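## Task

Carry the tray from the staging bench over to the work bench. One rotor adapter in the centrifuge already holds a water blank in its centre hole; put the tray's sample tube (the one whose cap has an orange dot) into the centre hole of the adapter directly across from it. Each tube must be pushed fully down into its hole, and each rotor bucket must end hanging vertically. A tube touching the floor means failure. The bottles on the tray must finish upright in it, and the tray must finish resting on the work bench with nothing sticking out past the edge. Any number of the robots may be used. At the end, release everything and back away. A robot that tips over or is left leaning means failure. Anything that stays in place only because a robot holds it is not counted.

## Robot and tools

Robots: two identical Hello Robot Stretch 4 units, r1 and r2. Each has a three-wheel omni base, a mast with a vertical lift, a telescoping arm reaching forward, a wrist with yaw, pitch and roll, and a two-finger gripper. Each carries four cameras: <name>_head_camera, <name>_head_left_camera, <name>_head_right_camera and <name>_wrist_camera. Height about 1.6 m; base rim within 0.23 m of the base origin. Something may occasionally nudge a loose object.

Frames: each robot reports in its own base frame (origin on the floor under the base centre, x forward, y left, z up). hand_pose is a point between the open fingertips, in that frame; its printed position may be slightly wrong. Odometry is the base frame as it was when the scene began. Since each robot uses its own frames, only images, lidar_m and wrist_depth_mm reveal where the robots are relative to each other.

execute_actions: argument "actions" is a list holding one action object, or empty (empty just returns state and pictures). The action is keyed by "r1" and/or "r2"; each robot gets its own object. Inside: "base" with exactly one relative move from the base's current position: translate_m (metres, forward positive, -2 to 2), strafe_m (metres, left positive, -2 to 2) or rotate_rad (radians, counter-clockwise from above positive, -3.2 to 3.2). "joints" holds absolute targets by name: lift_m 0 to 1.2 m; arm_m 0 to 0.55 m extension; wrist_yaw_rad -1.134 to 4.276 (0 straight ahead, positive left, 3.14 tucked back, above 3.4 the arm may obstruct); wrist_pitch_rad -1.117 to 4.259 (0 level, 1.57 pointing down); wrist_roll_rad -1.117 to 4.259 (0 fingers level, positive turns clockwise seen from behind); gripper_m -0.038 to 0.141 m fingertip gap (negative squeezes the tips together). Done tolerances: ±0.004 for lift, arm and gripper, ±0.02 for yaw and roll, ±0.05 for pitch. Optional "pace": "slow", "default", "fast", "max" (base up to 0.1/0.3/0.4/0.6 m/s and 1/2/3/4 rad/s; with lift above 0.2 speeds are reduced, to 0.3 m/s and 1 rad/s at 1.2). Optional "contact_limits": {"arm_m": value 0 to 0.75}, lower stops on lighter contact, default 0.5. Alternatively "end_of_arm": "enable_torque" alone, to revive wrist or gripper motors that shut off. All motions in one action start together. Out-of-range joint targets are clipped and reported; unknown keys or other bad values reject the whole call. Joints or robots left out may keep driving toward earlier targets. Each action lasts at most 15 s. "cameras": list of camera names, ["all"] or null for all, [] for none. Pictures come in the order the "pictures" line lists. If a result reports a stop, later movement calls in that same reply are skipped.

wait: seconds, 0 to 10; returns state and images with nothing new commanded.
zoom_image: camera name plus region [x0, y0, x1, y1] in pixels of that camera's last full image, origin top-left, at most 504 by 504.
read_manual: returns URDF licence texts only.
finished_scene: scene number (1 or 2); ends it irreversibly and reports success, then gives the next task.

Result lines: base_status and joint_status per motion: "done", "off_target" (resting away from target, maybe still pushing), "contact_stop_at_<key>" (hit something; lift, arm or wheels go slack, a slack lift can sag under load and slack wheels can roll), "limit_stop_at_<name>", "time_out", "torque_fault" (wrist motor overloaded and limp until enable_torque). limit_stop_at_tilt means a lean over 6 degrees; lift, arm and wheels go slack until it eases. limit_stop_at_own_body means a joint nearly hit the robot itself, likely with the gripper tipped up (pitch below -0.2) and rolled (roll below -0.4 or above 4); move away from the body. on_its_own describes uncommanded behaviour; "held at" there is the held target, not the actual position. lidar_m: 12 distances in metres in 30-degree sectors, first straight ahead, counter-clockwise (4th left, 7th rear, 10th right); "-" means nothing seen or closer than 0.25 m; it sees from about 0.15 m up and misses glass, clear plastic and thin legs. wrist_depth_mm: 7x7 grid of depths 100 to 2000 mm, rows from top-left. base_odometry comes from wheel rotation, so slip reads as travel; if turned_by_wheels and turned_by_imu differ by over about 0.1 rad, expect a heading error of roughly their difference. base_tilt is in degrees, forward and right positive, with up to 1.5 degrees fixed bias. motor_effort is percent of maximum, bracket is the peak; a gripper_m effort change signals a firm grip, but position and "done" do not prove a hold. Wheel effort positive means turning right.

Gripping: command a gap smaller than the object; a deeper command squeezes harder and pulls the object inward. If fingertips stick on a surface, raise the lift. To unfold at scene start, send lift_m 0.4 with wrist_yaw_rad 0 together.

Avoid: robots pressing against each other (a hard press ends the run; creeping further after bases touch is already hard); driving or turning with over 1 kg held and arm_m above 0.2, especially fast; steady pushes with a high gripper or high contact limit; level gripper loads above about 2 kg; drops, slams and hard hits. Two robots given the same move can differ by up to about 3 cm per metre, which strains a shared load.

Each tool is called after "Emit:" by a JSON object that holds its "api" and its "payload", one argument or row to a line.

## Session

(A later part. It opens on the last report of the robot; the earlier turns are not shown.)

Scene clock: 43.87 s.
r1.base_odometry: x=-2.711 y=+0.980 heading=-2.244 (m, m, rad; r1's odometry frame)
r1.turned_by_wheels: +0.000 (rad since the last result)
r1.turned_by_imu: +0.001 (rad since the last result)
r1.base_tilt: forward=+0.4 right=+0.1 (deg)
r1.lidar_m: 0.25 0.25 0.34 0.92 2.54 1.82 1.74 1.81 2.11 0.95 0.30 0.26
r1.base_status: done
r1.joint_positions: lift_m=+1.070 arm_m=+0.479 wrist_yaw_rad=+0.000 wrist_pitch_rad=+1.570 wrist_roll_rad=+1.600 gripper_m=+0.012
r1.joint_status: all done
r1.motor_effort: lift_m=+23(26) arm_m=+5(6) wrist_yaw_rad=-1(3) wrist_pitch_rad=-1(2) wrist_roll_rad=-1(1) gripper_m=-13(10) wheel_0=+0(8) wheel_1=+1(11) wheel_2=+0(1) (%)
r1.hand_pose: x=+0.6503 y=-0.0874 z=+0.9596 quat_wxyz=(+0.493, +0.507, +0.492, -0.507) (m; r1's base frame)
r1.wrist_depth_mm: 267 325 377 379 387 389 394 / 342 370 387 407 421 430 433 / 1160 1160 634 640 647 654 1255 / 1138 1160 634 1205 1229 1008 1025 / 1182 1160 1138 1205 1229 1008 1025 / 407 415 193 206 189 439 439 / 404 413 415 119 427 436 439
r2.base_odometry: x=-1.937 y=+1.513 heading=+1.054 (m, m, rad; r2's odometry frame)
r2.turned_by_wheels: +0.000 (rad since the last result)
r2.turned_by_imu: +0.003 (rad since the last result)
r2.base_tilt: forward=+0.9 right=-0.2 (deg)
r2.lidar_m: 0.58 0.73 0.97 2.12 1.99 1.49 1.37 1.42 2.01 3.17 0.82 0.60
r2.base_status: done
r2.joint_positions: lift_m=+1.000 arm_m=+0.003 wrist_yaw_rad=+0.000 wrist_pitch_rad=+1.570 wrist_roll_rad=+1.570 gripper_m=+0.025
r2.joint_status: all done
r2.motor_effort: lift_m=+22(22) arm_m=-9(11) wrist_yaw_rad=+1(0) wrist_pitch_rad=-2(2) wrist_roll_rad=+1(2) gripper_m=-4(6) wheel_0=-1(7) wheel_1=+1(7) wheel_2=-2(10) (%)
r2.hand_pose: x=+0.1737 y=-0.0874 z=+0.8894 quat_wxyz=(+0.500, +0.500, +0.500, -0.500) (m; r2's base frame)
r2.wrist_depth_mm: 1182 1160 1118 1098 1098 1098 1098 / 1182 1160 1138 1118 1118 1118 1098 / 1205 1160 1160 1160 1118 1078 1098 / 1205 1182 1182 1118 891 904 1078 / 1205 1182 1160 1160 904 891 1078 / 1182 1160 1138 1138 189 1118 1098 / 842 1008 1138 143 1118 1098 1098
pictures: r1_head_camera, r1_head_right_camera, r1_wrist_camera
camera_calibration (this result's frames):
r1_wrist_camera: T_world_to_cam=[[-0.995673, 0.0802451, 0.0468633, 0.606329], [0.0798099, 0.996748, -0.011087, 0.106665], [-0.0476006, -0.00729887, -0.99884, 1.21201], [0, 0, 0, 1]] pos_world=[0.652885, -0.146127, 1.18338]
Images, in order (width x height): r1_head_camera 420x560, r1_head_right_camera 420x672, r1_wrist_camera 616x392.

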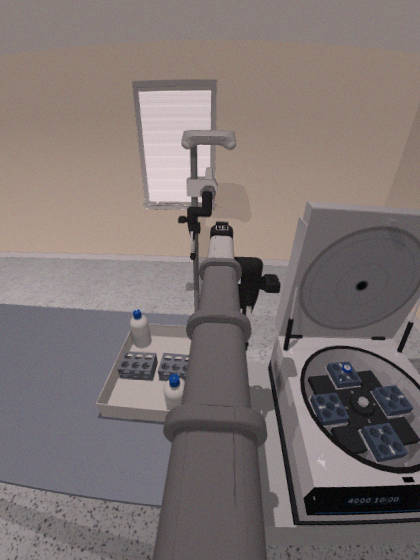

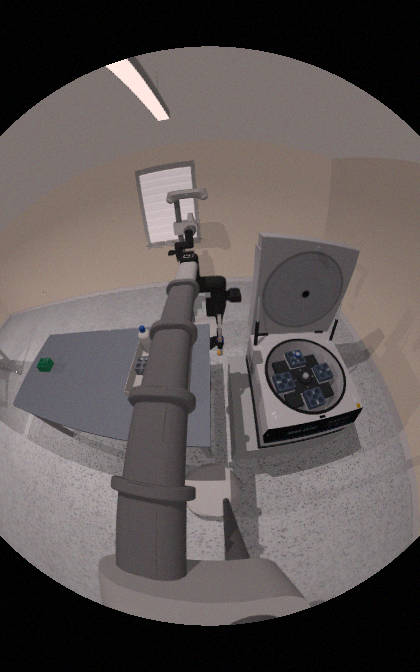

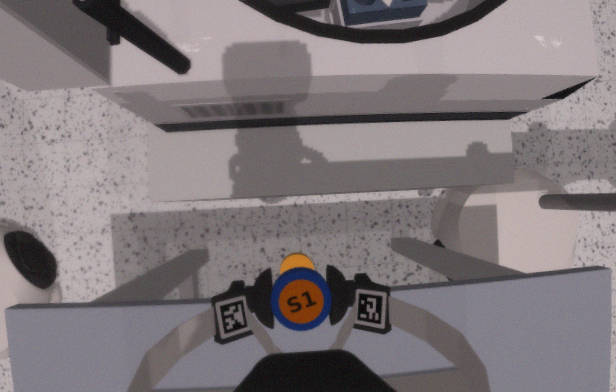

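Emit:
{"api": "zoom_image", "payload": {
  "camera": "r1_head_camera",
  "region": [280, 340, 420, 480]
}}

Emit:
{"api": "zoom_image", "payload": {
  "camera": "r1_head_right_camera",
  "region": [210, 320, 350, 460]
}}

Region (280, 340, 420, 480) of r1_head_camera's 420x560 image, scaled by 3.600, with more detail than that image has.

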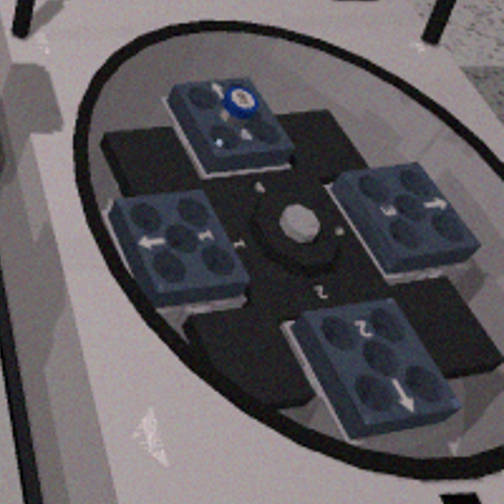

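Region (210, 320, 350, 460) of r1_head_right_camera's 420x672 image, scaled by 3.600, with more detail than that image has.

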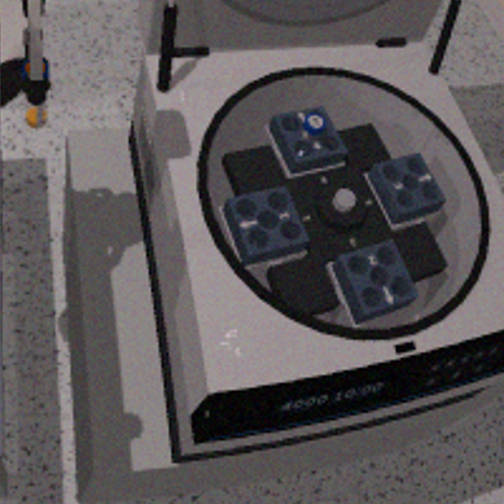

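Emit:
{"api": "execute_actions", "payload": {
  "actions": [
    {"r1": {"base": {"rotate_rad": -0.809}, "joints": {"lift_m": 1.042, "arm_m": 0.505}, "pace": "max"}}
  ],
  "cameras": ["r1_wrist_camera", "r1_head_camera"]
}}

Scene clock: 46.73 s.
r1.base_odometry: x=-2.711 y=+0.980 heading=-3.053 (m, m, rad; r1's odometry frame)
r1.turned_by_wheels: -0.809 (rad since the last result)
r1.turned_by_imu: -0.797 (rad since the last result)
r1.base_tilt: forward=+0.4 right=+0.2 (deg)
r1.lidar_m: 0.26 0.26 0.25 0.26 0.51 3.76 2.06 1.75 1.73 1.94 2.03 0.49
r1.base_status: done
r1.joint_positions: lift_m=+1.042 arm_m=+0.504 wrist_yaw_rad=+0.000 wrist_pitch_rad=+1.570 wrist_roll_rad=+1.600 gripper_m=+0.012
r1.joint_status: all done
r1.motor_effort: lift_m=+20(21) arm_m=+5(6) wrist_yaw_rad=+2(1) wrist_pitch_rad=+0(0) wrist_roll_rad=+0(0) gripper_m=-13(12) wheel_0=+1(6) wheel_1=+1(7) wheel_2=-1(6) (%)
r1.hand_pose: x=+0.6753 y=-0.0874 z=+0.9318 quat_wxyz=(+0.493, +0.507, +0.492, -0.507) (m; r1's base frame)
r1.wrist_depth_mm: 1160 750 349 1182 1182 1205 1255 / 1118 343 345 1160 1205 1205 1229 / 340 342 349 353 1205 1205 1255 / 336 462 525 473 355 1025 1008 / 384 399 407 389 359 410 991 / 404 387 193 206 189 359 976 / 399 399 387 119 418 362 366
r2.base_odometry: x=-1.937 y=+1.513 heading=+1.054 (m, m, rad; r2's odometry frame)
r2.turned_by_wheels: +0.000 (rad since the last result)
r2.turned_by_imu: +0.001 (rad since the last result)
r2.base_tilt: forward=+0.9 right=-0.2 (deg)
r2.lidar_m: 0.57 0.74 0.98 2.12 2.01 1.43 1.36 1.40 1.97 3.13 0.88 0.62
r2.base_status: not commanded
r2.joint_positions: lift_m=+1.000 arm_m=+0.003 wrist_yaw_rad=+0.000 wrist_pitch_rad=+1.570 wrist_roll_rad=+1.570 gripper_m=+0.025
r2.joint_status: not commanded
r2.motor_effort: lift_m=+22(22) arm_m=-9(9) wrist_yaw_rad=+0(0) wrist_pitch_rad=-3(2) wrist_roll_rad=+1(2) gripper_m=-3(1) wheel_0=-1(1) wheel_1=+1(1) wheel_2=-2(2) (%)
r2.hand_pose: x=+0.1737 y=-0.0874 z=+0.8894 quat_wxyz=(+0.500, +0.500, +0.500, -0.500) (m; r2's base frame)
r2.wrist_depth_mm: 1205 1160 1160 1160 1118 1118 1078 / 1182 1182 1160 1138 1118 1098 1078 / 1182 1182 1138 1160 1160 1098 1078 / 1182 1182 1138 1138 904 904 1060 / 1182 1182 1138 1118 891 904 1118 / 1229 1182 1160 1138 189 1078 1078 / 842 976 1160 144 1118 1098 1098
pictures: r1_head_camera, r1_wrist_camera
camera_calibration (this result's frames):
r1_wrist_camera: T_world_to_cam=[[-0.99568, 0.0801779, 0.0468262, 0.632614], [0.0797431, 0.996754, -0.011084, 0.104401], [-0.0475629, -0.00730208, -0.998842, 1.18551], [0, 0, 0, 1]] pos_world=[0.677942, -0.146127, 1.15567]
Images, in order (width x height): r1_head_camera 420x560, r1_wrist_camera 616x392.

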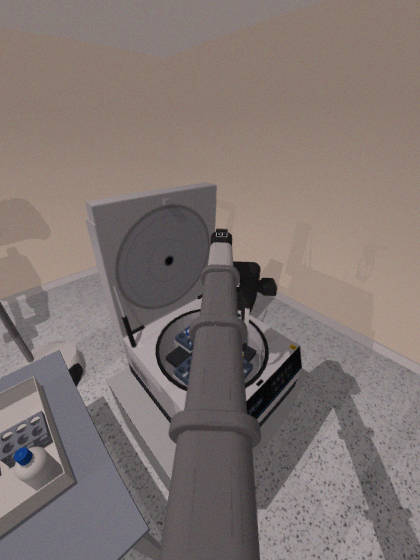

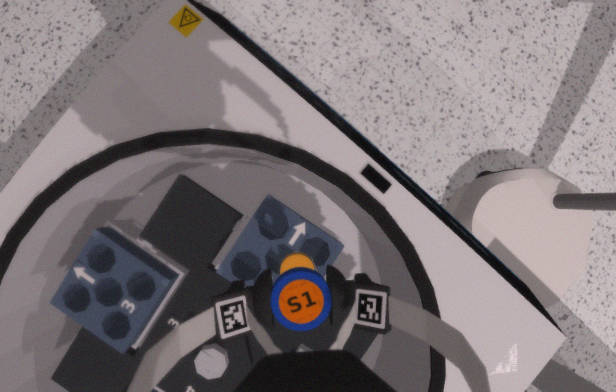

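Emit:
{"api": "zoom_image", "payload": {
  "camera": "r1_wrist_camera",
  "region": [210, 180, 350, 320]
}}

Emit:
{"api": "zoom_image", "payload": {
  "camera": "r1_wrist_camera",
  "region": [40, 215, 200, 375]
}}

Region (210, 180, 350, 320) of r1_wrist_camera's 616x392 image, scaled by 3.600.

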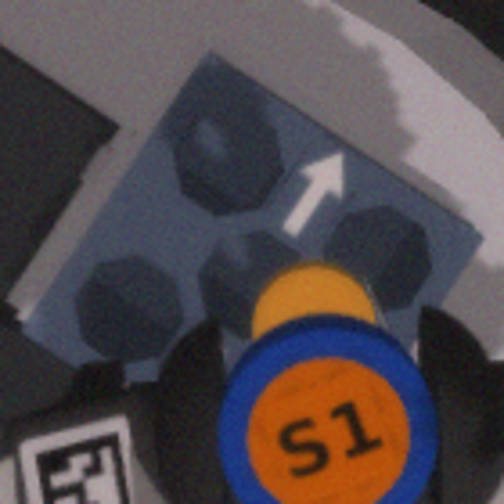

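Region (40, 215, 200, 375) of r1_wrist_camera's 616x392 image, scaled by 3.150.

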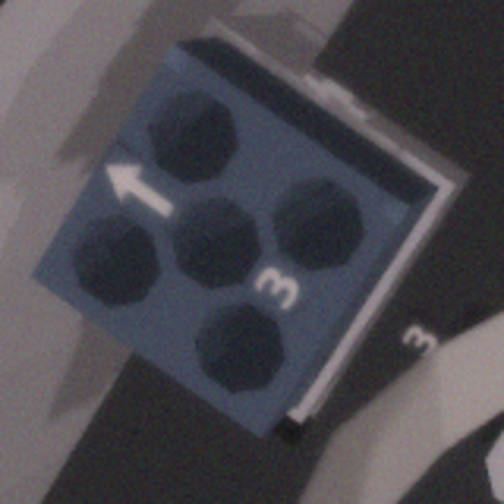

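Emit:
{"api": "execute_actions", "payload": {
  "actions": [
    {"r1": {"base": {"rotate_rad": 0.0075}, "joints": {"lift_m": 0.997, "arm_m": 0.519}, "pace": "max"}}
  ],
  "cameras": ["r1_wrist_camera"]
}}

Emit:
{"api": "zoom_image", "payload": {
  "camera": "r1_wrist_camera",
  "region": [215, 170, 375, 330]
}}

Scene clock: 47.73 s.
r1.base_odometry: x=-2.711 y=+0.980 heading=-3.046 (m, m, rad; r1's odometry frame)
r1.turned_by_wheels: +0.008 (rad since the last result)
r1.turned_by_imu: +0.008 (rad since the last result)
r1.base_tilt: forward=+0.4 right=+0.1 (deg)
r1.lidar_m: 0.26 0.25 0.25 0.28 0.49 3.74 2.06 1.75 1.73 1.98 2.00 0.47
r1.base_status: done
r1.joint_positions: lift_m=+0.997 arm_m=+0.518 wrist_yaw_rad=+0.000 wrist_pitch_rad=+1.570 wrist_roll_rad=+1.600 gripper_m=+0.012
r1.joint_status: all done
r1.motor_effort: lift_m=+20(20) arm_m=+5(5) wrist_yaw_rad=-1(0) wrist_pitch_rad=+0(1) wrist_roll_rad=+0(0) gripper_m=-13(12) wheel_0=+1(3) wheel_1=+1(1) wheel_2=+0(3) (%)
r1.hand_pose: x=+0.6892 y=-0.0874 z=+0.8868 quat_wxyz=(+0.493, +0.507, +0.492, -0.507) (m; r1's base frame)
r1.wrist_depth_mm: 1098 298 301 1160 1138 1160 1182 / 1098 297 301 306 1138 1160 1182 / 293 296 353 306 330 1160 1182 / 320 418 364 449 310 946 946 / 355 353 362 342 410 314 946 / 334 345 193 206 189 314 315 / 364 353 342 119 387 312 317
r2.base_odometry: x=-1.937 y=+1.513 heading=+1.054 (m, m, rad; r2's odometry frame)
r2.turned_by_wheels: +0.000 (rad since the last result)
r2.turned_by_imu: +0.000 (rad since the last result)
r2.base_tilt: forward=+0.9 right=-0.2 (deg)
r2.lidar_m: 0.57 0.73 0.97 2.11 1.96 1.45 1.37 1.42 2.03 3.16 0.86 0.61
r2.base_status: not commanded
r2.joint_positions: lift_m=+1.000 arm_m=+0.003 wrist_yaw_rad=+0.000 wrist_pitch_rad=+1.570 wrist_roll_rad=+1.570 gripper_m=+0.025
r2.joint_status: not commanded
r2.motor_effort: lift_m=+22(22) arm_m=-9(9) wrist_yaw_rad=+0(1) wrist_pitch_rad=-1(2) wrist_roll_rad=+1(2) gripper_m=-1(3) wheel_0=-1(1) wheel_1=+1(1) wheel_2=-2(2) (%)
r2.hand_pose: x=+0.1737 y=-0.0874 z=+0.8894 quat_wxyz=(+0.500, +0.500, +0.500, -0.500) (m; r2's base frame)
r2.wrist_depth_mm: 1182 1182 1160 1160 1118 1098 1078 / 1182 1160 1160 1138 1118 1098 1098 / 1205 1160 1160 1138 1138 1118 1098 / 1182 1182 1138 1118 917 891 1098 / 1160 1160 1160 1118 891 891 1078 / 1205 1160 1182 1138 189 1138 1118 / 854 991 1160 143 1138 1078 1118
pictures: r1_wrist_camera
camera_calibration (this result's frames):
r1_wrist_camera: T_world_to_cam=[[-0.995666, 0.0803017, 0.0469099, 0.648493], [0.0798661, 0.996744, -0.0110907, 0.102713], [-0.0476478, -0.00729616, -0.998838, 1.14127], [0, 0, 0, 1]] pos_world=[0.691858, -0.146127, 1.11067]
Images, in order (width x height): r1_wrist_camera 616x392.

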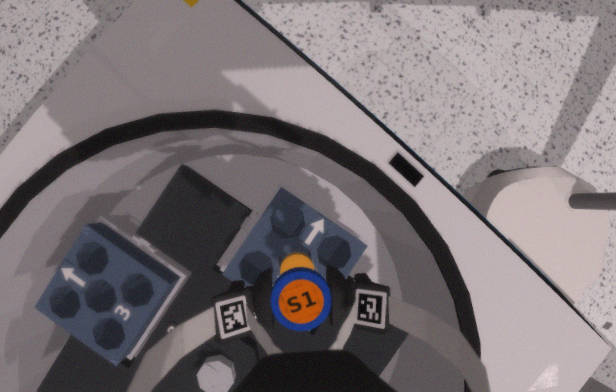

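Region (215, 170, 375, 330) of r1_wrist_camera's 616x392 image, scaled by 3.150.

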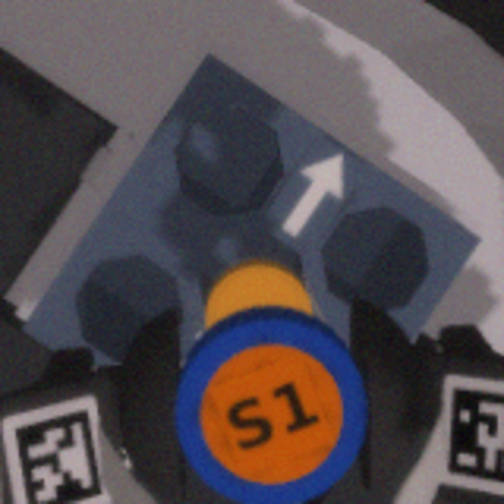

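Emit:
{"api": "execute_actions", "payload": {
  "actions": [
    {"r1": {"joints": {"lift_m": 0.903}, "pace": "default"}}
  ],
  "cameras": ["r1_wrist_camera"]
}}

Scene clock: 49.33 s.
r1.base_odometry: x=-2.710 y=+0.980 heading=-3.046 (m, m, rad; r1's odometry frame)
r1.turned_by_wheels: +0.000 (rad since the last result)
r1.turned_by_imu: +0.001 (rad since the last result)
r1.base_tilt: forward=+0.4 right=+0.0 (deg)
r1.lidar_m: 0.26 0.25 0.25 0.26 0.48 3.72 2.06 1.73 1.72 2.02 2.01 0.47
r1.base_status: not commanded
r1.joint_positions: lift_m=+0.903 arm_m=+0.518 wrist_yaw_rad=+0.000 wrist_pitch_rad=+1.570 wrist_roll_rad=+1.600 gripper_m=+0.012
r1.joint_status: all done
r1.motor_effort: lift_m=+18(18) arm_m=+5(5) wrist_yaw_rad=+1(2) wrist_pitch_rad=+0(0) wrist_roll_rad=+0(0) gripper_m=-12(12) wheel_0=+1(1) wheel_1=+1(1) wheel_2=+0(0) (%)
r1.hand_pose: x=+0.6892 y=-0.0874 z=+0.7930 quat_wxyz=(+0.493, +0.507, +0.492, -0.507) (m; r1's base frame)
r1.wrist_depth_mm: 203 205 208 211 1042 1078 1078 / 202 204 208 211 214 1060 1078 / 233 286 351 266 213 1060 1078 / 322 268 283 382 272 216 854 / 260 266 267 246 329 217 219 / 242 266 193 206 189 244 219 / 236 256 267 119 276 232 -
r2.base_odometry: x=-1.937 y=+1.513 heading=+1.054 (m, m, rad; r2's odometry frame)
r2.turned_by_wheels: +0.000 (rad since the last result)
r2.turned_by_imu: +0.001 (rad since the last result)
r2.base_tilt: forward=+0.9 right=-0.2 (deg)
r2.lidar_m: 0.56 0.73 0.97 2.12 2.02 1.49 1.35 1.42 2.00 3.15 0.88 0.60
r2.base_status: not commanded
r2.joint_positions: lift_m=+1.000 arm_m=+0.003 wrist_yaw_rad=+0.000 wrist_pitch_rad=+1.570 wrist_roll_rad=+1.570 gripper_m=+0.025
r2.joint_status: not commanded
r2.motor_effort: lift_m=+22(21) arm_m=-9(9) wrist_yaw_rad=+0(0) wrist_pitch_rad=-2(1) wrist_roll_rad=+2(2) gripper_m=-3(6) wheel_0=-1(1) wheel_1=+1(1) wheel_2=-2(2) (%)
r2.hand_pose: x=+0.1737 y=-0.0874 z=+0.8894 quat_wxyz=(+0.500, +0.500, +0.500, -0.500) (m; r2's base frame)
r2.wrist_depth_mm: 1160 1138 1160 1138 1118 1098 1098 / 1182 1160 1138 1160 1138 1138 1078 / 1205 1160 1138 1118 1138 1118 1098 / 1229 1160 1160 1138 904 904 1098 / 1205 1160 1160 1118 891 891 1078 / 1182 1205 1138 1160 189 1118 1118 / 854 1008 1160 144 1138 1098 1098
pictures: r1_wrist_camera
camera_calibration (this result's frames):
r1_wrist_camera: T_world_to_cam=[[-0.995666, 0.080302, 0.0469099, 0.652898], [0.0798664, 0.996744, -0.0110907, 0.101672], [-0.0476478, -0.00729615, -0.998838, 1.04752], [0, 0, 0, 1]] pos_world=[0.69186, -0.146127, 1.0168]
Images, in order (width x height): r1_wrist_camera 616x392.

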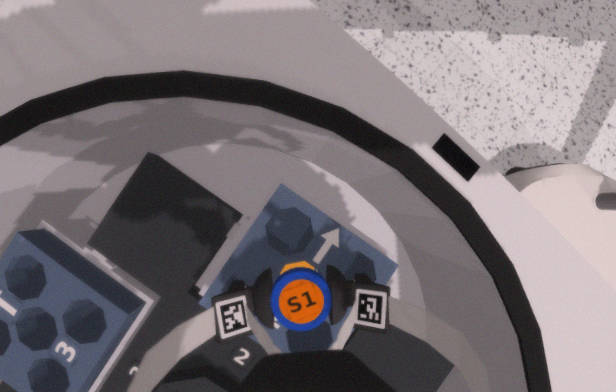

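Emit:
{"api": "execute_actions", "payload": {
  "actions": [
    {"r1": {"joints": {"lift_m": 0.905, "gripper_m": 0.047}, "pace": "max"}}
  ],
  "cameras": ["r1_wrist_camera"]
}}

Scene clock: 50.53 s.
r1.base_odometry: x=-2.710 y=+0.980 heading=-3.046 (m, m, rad; r1's odometry frame)
r1.turned_by_wheels: +0.000 (rad since the last result)
r1.turned_by_imu: +0.000 (rad since the last result)
r1.base_tilt: forward=+0.5 right=+0.2 (deg)
r1.lidar_m: 0.28 0.25 0.25 0.27 0.47 3.74 2.05 1.74 1.73 2.02 1.99 0.48
r1.base_status: not commanded
r1.joint_positions: lift_m=+0.905 arm_m=+0.518 wrist_yaw_rad=+0.000 wrist_pitch_rad=+1.570 wrist_roll_rad=+1.600 gripper_m=+0.047
r1.joint_status: all done
r1.motor_effort: lift_m=+24(24) arm_m=+5(5) wrist_yaw_rad=+1(1) wrist_pitch_rad=+1(1) wrist_roll_rad=+0(1) gripper_m=-4(11) wheel_0=+1(1) wheel_1=+1(1) wheel_2=+0(0) (%)
r1.hand_pose: x=+0.6892 y=-0.0874 z=+0.7945 quat_wxyz=(+0.493, +0.507, +0.492, -0.507) (m; r1's base frame)
r1.wrist_depth_mm: 204 206 211 213 1042 1060 1098 / 204 206 209 212 216 1078 1078 / 233 286 353 267 215 1060 1078 / 319 270 294 382 272 217 842 / 259 267 270 248 319 219 220 / 243 267 196 217 195 244 220 / 237 266 270 125 277 234 -
r2.base_odometry: x=-1.937 y=+1.513 heading=+1.054 (m, m, rad; r2's odometry frame)
r2.turned_by_wheels: +0.000 (rad since the last result)
r2.turned_by_imu: +0.001 (rad since the last result)
r2.base_tilt: forward=+0.9 right=-0.2 (deg)
r2.lidar_m: 0.55 0.75 0.96 2.12 2.03 1.45 1.36 1.42 2.01 3.17 0.83 0.58
r2.base_status: not commanded
r2.joint_positions: lift_m=+1.000 arm_m=+0.003 wrist_yaw_rad=+0.000 wrist_pitch_rad=+1.570 wrist_roll_rad=+1.570 gripper_m=+0.025
r2.joint_status: not commanded
r2.motor_effort: lift_m=+21(22) arm_m=-9(9) wrist_yaw_rad=+1(1) wrist_pitch_rad=-2(0) wrist_roll_rad=+2(2) gripper_m=-3(7) wheel_0=-1(1) wheel_1=+1(1) wheel_2=-3(2) (%)
r2.hand_pose: x=+0.1737 y=-0.0874 z=+0.8894 quat_wxyz=(+0.500, +0.500, +0.500, -0.500) (m; r2's base frame)
r2.wrist_depth_mm: 1160 1160 1138 1138 1118 1118 1098 / 1160 1182 1138 1138 1118 1078 1098 / 1182 1160 1138 1138 1118 1098 1098 / 1205 1182 1138 1098 904 891 1078 / 1182 1182 1160 1138 904 878 1118 / 1182 1182 1160 1138 189 1098 1118 / 842 1042 1138 144 1098 1078 1118
pictures: r1_wrist_camera
camera_calibration (this result's frames):
r1_wrist_camera: T_world_to_cam=[[-0.995666, 0.0803022, 0.0469102, 0.652828], [0.0798666, 0.996744, -0.0110908, 0.101689], [-0.047648, -0.00729614, -0.998838, 1.04907], [0, 0, 0, 1]] pos_world=[0.691863, -0.146127, 1.01835]
Images, in order (width x height): r1_wrist_camera 616x392.

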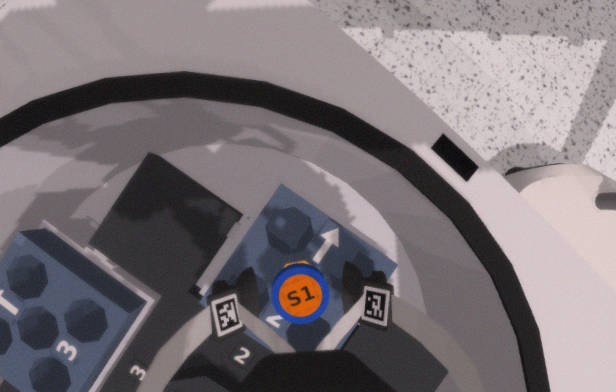

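Emit:
{"api": "execute_actions", "payload": {
  "actions": [],
  "cameras": ["r1_wrist_camera", "r2_head_camera", "r2_head_left_camera", "r1_head_left_camera"]
}}

Scene clock: 50.63 s.
r1.base_odometry: x=-2.710 y=+0.980 heading=-3.046 (m, m, rad; r1's odometry frame)
r1.turned_by_wheels: +0.000 (rad since the last result)
r1.turned_by_imu: +0.000 (rad since the last result)
r1.base_tilt: forward=+0.4 right=+0.1 (deg)
r1.lidar_m: 0.27 0.25 0.25 0.28 0.46 3.71 2.05 1.75 1.74 2.01 2.02 0.47
r1.base_status: not commanded
r1.joint_positions: lift_m=+0.905 arm_m=+0.518 wrist_yaw_rad=+0.000 wrist_pitch_rad=+1.570 wrist_roll_rad=+1.600 gripper_m=+0.047
r1.joint_status: all done
r1.motor_effort: lift_m=+23(24) arm_m=+5(5) wrist_yaw_rad=+0(1) wrist_pitch_rad=+0(1) wrist_roll_rad=+0(1) gripper_m=-5(11) wheel_0=+1(1) wheel_1=+1(1) wheel_2=+0(0) (%)
r1.hand_pose: x=+0.6892 y=-0.0874 z=+0.7945 quat_wxyz=(+0.493, +0.507, +0.492, -0.507) (m; r1's base frame)
r1.wrist_depth_mm: 204 206 211 213 1060 1060 1078 / 204 206 209 213 216 1078 1078 / 233 287 351 267 215 1060 1078 / 319 268 294 382 273 217 854 / 260 267 270 248 319 219 220 / 244 267 196 218 195 243 220 / 237 265 268 125 277 234 -
r2.base_odometry: x=-1.937 y=+1.513 heading=+1.054 (m, m, rad; r2's odometry frame)
r2.turned_by_wheels: +0.000 (rad since the last result)
r2.turned_by_imu: +0.000 (rad since the last result)
r2.base_tilt: forward=+0.9 right=-0.1 (deg)
r2.lidar_m: 0.57 0.73 0.97 2.10 2.03 1.47 1.37 1.38 2.02 3.16 0.85 0.60
r2.base_status: not commanded
r2.joint_positions: lift_m=+1.000 arm_m=+0.003 wrist_yaw_rad=+0.000 wrist_pitch_rad=+1.570 wrist_roll_rad=+1.570 gripper_m=+0.025
r2.joint_status: not commanded
r2.motor_effort: lift_m=+22(22) arm_m=-9(9) wrist_yaw_rad=+1(1) wrist_pitch_rad=-2(0) wrist_roll_rad=+2(2) gripper_m=-1(7) wheel_0=-1(1) wheel_1=+1(1) wheel_2=-2(2) (%)
r2.hand_pose: x=+0.1737 y=-0.0874 z=+0.8894 quat_wxyz=(+0.500, +0.500, +0.500, -0.500) (m; r2's base frame)
r2.wrist_depth_mm: 1182 1182 1138 1118 1118 1098 1078 / 1160 1182 1160 1138 1098 1118 1078 / 1182 1182 1182 1138 1118 1098 1078 / 1205 1138 1160 1160 904 904 1078 / 1160 1160 1160 1138 891 891 1098 / 1205 1160 1182 1138 189 1118 1118 / 866 991 1138 144 1118 1118 1098
pictures: r1_head_left_camera, r1_wrist_camera, r2_head_camera, r2_head_left_camera
camera_calibration (this result's frames):
r1_wrist_camera: T_world_to_cam=[[-0.995666, 0.080302, 0.0469102, 0.652828], [0.0798663, 0.996744, -0.0110908, 0.101689], [-0.047648, -0.00729615, -0.998838, 1.04907], [0, 0, 0, 1]] pos_world=[0.691863, -0.146127, 1.01835]
Images, in order (width x height): r1_head_left_camera 420x672, r1_wrist_camera 616x392, r2_head_camera 420x560, r2_head_left_camera 420x672.

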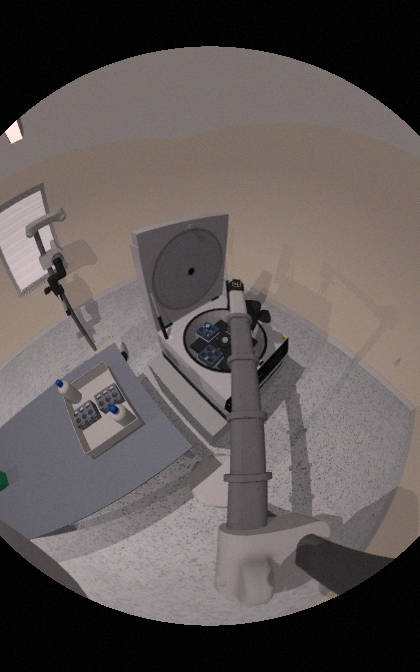

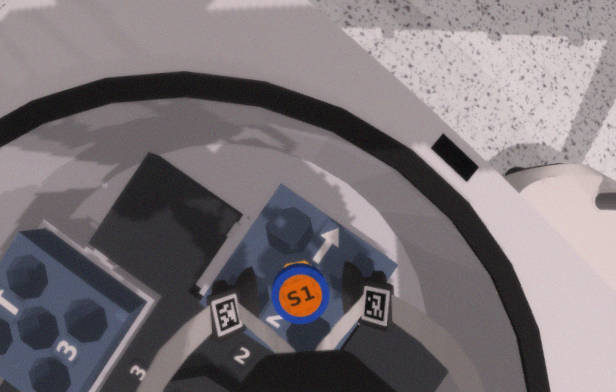

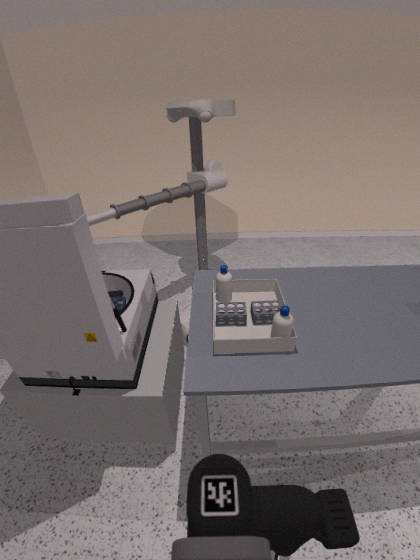

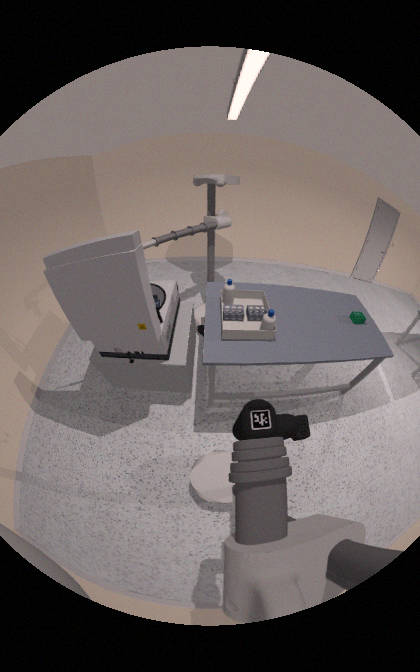

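Emit:
{"api": "execute_actions", "payload": {
  "actions": [
    {"r1": {"base": {"strafe_m": -0.3}, "joints": {"lift_m": 1.18}, "pace": "max"}}
  ],
  "cameras": ["r1_wrist_camera", "r1_head_camera", "r1_head_left_camera"]
}}

Scene clock: 53.10 s.
r1.base_odometry: x=-2.739 y=+1.279 heading=-3.045 (m, m, rad; r1's odometry frame)
r1.turned_by_wheels: +0.000 (rad since the last result)
r1.turned_by_imu: +0.001 (rad since the last result)
r1.base_tilt: forward=+0.4 right=+0.1 (deg)
r1.lidar_m: 0.51 0.42 0.43 0.52 0.92 3.21 1.82 1.53 1.52 1.75 1.79 1.82
r1.base_status: done
r1.joint_positions: lift_m=+1.180 arm_m=+0.518 wrist_yaw_rad=+0.000 wrist_pitch_rad=+1.570 wrist_roll_rad=+1.600 gripper_m=+0.047
r1.joint_status: all done
r1.motor_effort: lift_m=+23(27) arm_m=+5(5) wrist_yaw_rad=-1(1) wrist_pitch_rad=-1(1) wrist_roll_rad=+0(0) gripper_m=-4(3) wheel_0=+0(9) wheel_1=+1(9) wheel_2=-1(1) (%)
r1.hand_pose: x=+0.6892 y=-0.0874 z=+1.0696 quat_wxyz=(+0.493, +0.507, +0.492, -0.507) (m; r1's base frame)
r1.wrist_depth_mm: 1281 1308 1308 1308 1336 1366 1397 / 1281 1281 1336 1336 1366 1366 1397 / 1281 1281 1281 1336 1336 1397 1397 / 1255 1281 1308 1336 1308 1160 1138 / 1255 1281 741 1042 1336 1138 1182 / 1255 732 196 521 195 1366 1366 / 1255 723 480 125 591 1336 1397
r2.base_odometry: x=-1.937 y=+1.513 heading=+1.054 (m, m, rad; r2's odometry frame)
r2.turned_by_wheels: +0.000 (rad since the last result)
r2.turned_by_imu: +0.001 (rad since the last result)
r2.base_tilt: forward=+0.9 right=-0.2 (deg)
r2.lidar_m: 0.57 0.73 0.97 2.13 2.01 1.46 1.36 1.41 2.00 3.14 0.86 0.62
r2.base_status: not commanded
r2.joint_positions: lift_m=+1.000 arm_m=+0.003 wrist_yaw_rad=+0.000 wrist_pitch_rad=+1.570 wrist_roll_rad=+1.570 gripper_m=+0.025
r2.joint_status: not commanded
r2.motor_effort: lift_m=+21(22) arm_m=-9(9) wrist_yaw_rad=+1(0) wrist_pitch_rad=-2(1) wrist_roll_rad=+1(1) gripper_m=-4(1) wheel_0=-1(1) wheel_1=+1(1) wheel_2=-2(2) (%)
r2.hand_pose: x=+0.1737 y=-0.0874 z=+0.8894 quat_wxyz=(+0.500, +0.500, +0.500, -0.500) (m; r2's base frame)
r2.wrist_depth_mm: 1182 1160 1160 1160 1118 1098 1098 / 1205 1205 1138 1118 1138 1118 1098 / 1205 1182 1160 1118 1138 1098 1078 / 1205 1160 1182 1138 904 891 1098 / 1182 1160 1138 1138 904 891 1098 / 1182 1182 1160 1138 189 1098 1078 / 866 1008 1138 144 1118 1138 1098
pictures: r1_head_camera, r1_head_left_camera, r1_wrist_camera
camera_calibration (this result's frames):
r1_wrist_camera: T_world_to_cam=[[-0.995666, 0.0803022, 0.0469099, 0.639933], [0.0798666, 0.996744, -0.0110907, 0.104739], [-0.0476478, -0.00729614, -0.998838, 1.32381], [0, 0, 0, 1]] pos_world=[0.691871, -0.146127, 1.29342]
Images, in order (width x height): r1_head_camera 420x560, r1_head_left_camera 420x672, r1_wrist_camera 616x392.

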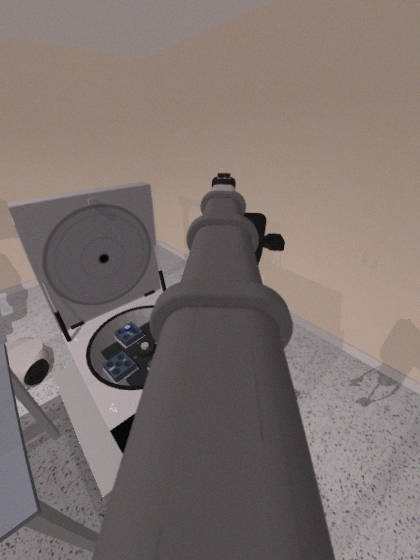

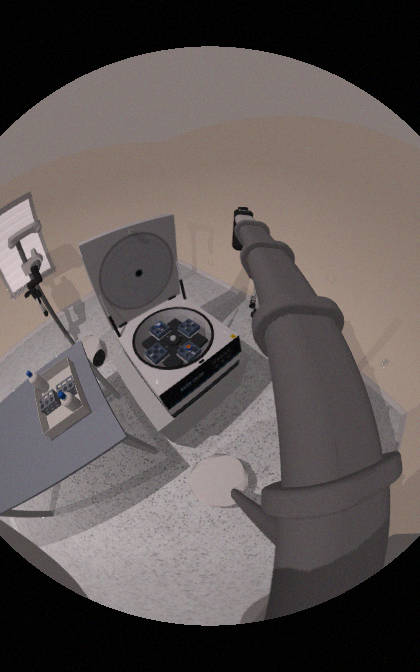

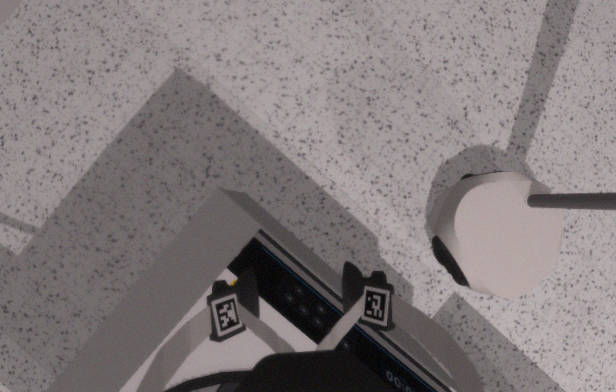

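Emit:
{"api": "zoom_image", "payload": {
  "camera": "r1_head_left_camera",
  "region": [120, 295, 230, 385]
}}

Emit:
{"api": "zoom_image", "payload": {
  "camera": "r1_head_left_camera",
  "region": [0, 330, 140, 470]
}}

Region (120, 295, 230, 385) of r1_head_left_camera's 420x672 image, scaled by 4.582, with more detail than that image has; it fills the top 412 rows of this view, and the rest is white.

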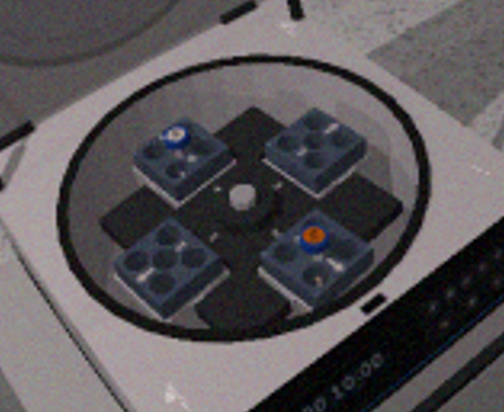

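Region (0, 330, 140, 470) of r1_head_left_camera's 420x672 image, scaled by 3.600, with more detail than that image has.

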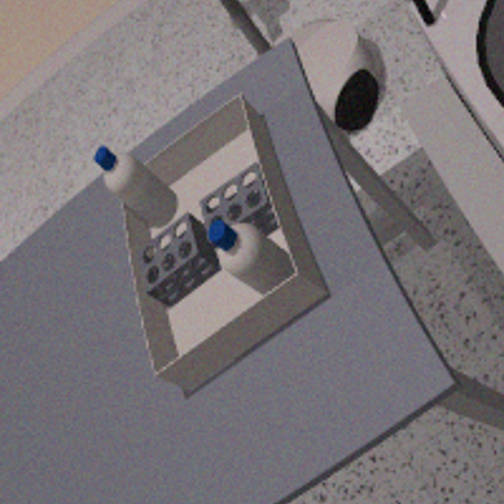

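Emit:
{"api": "finished_scene", "payload": {
  "scene": 2
}}

The scene is finished: the task was done.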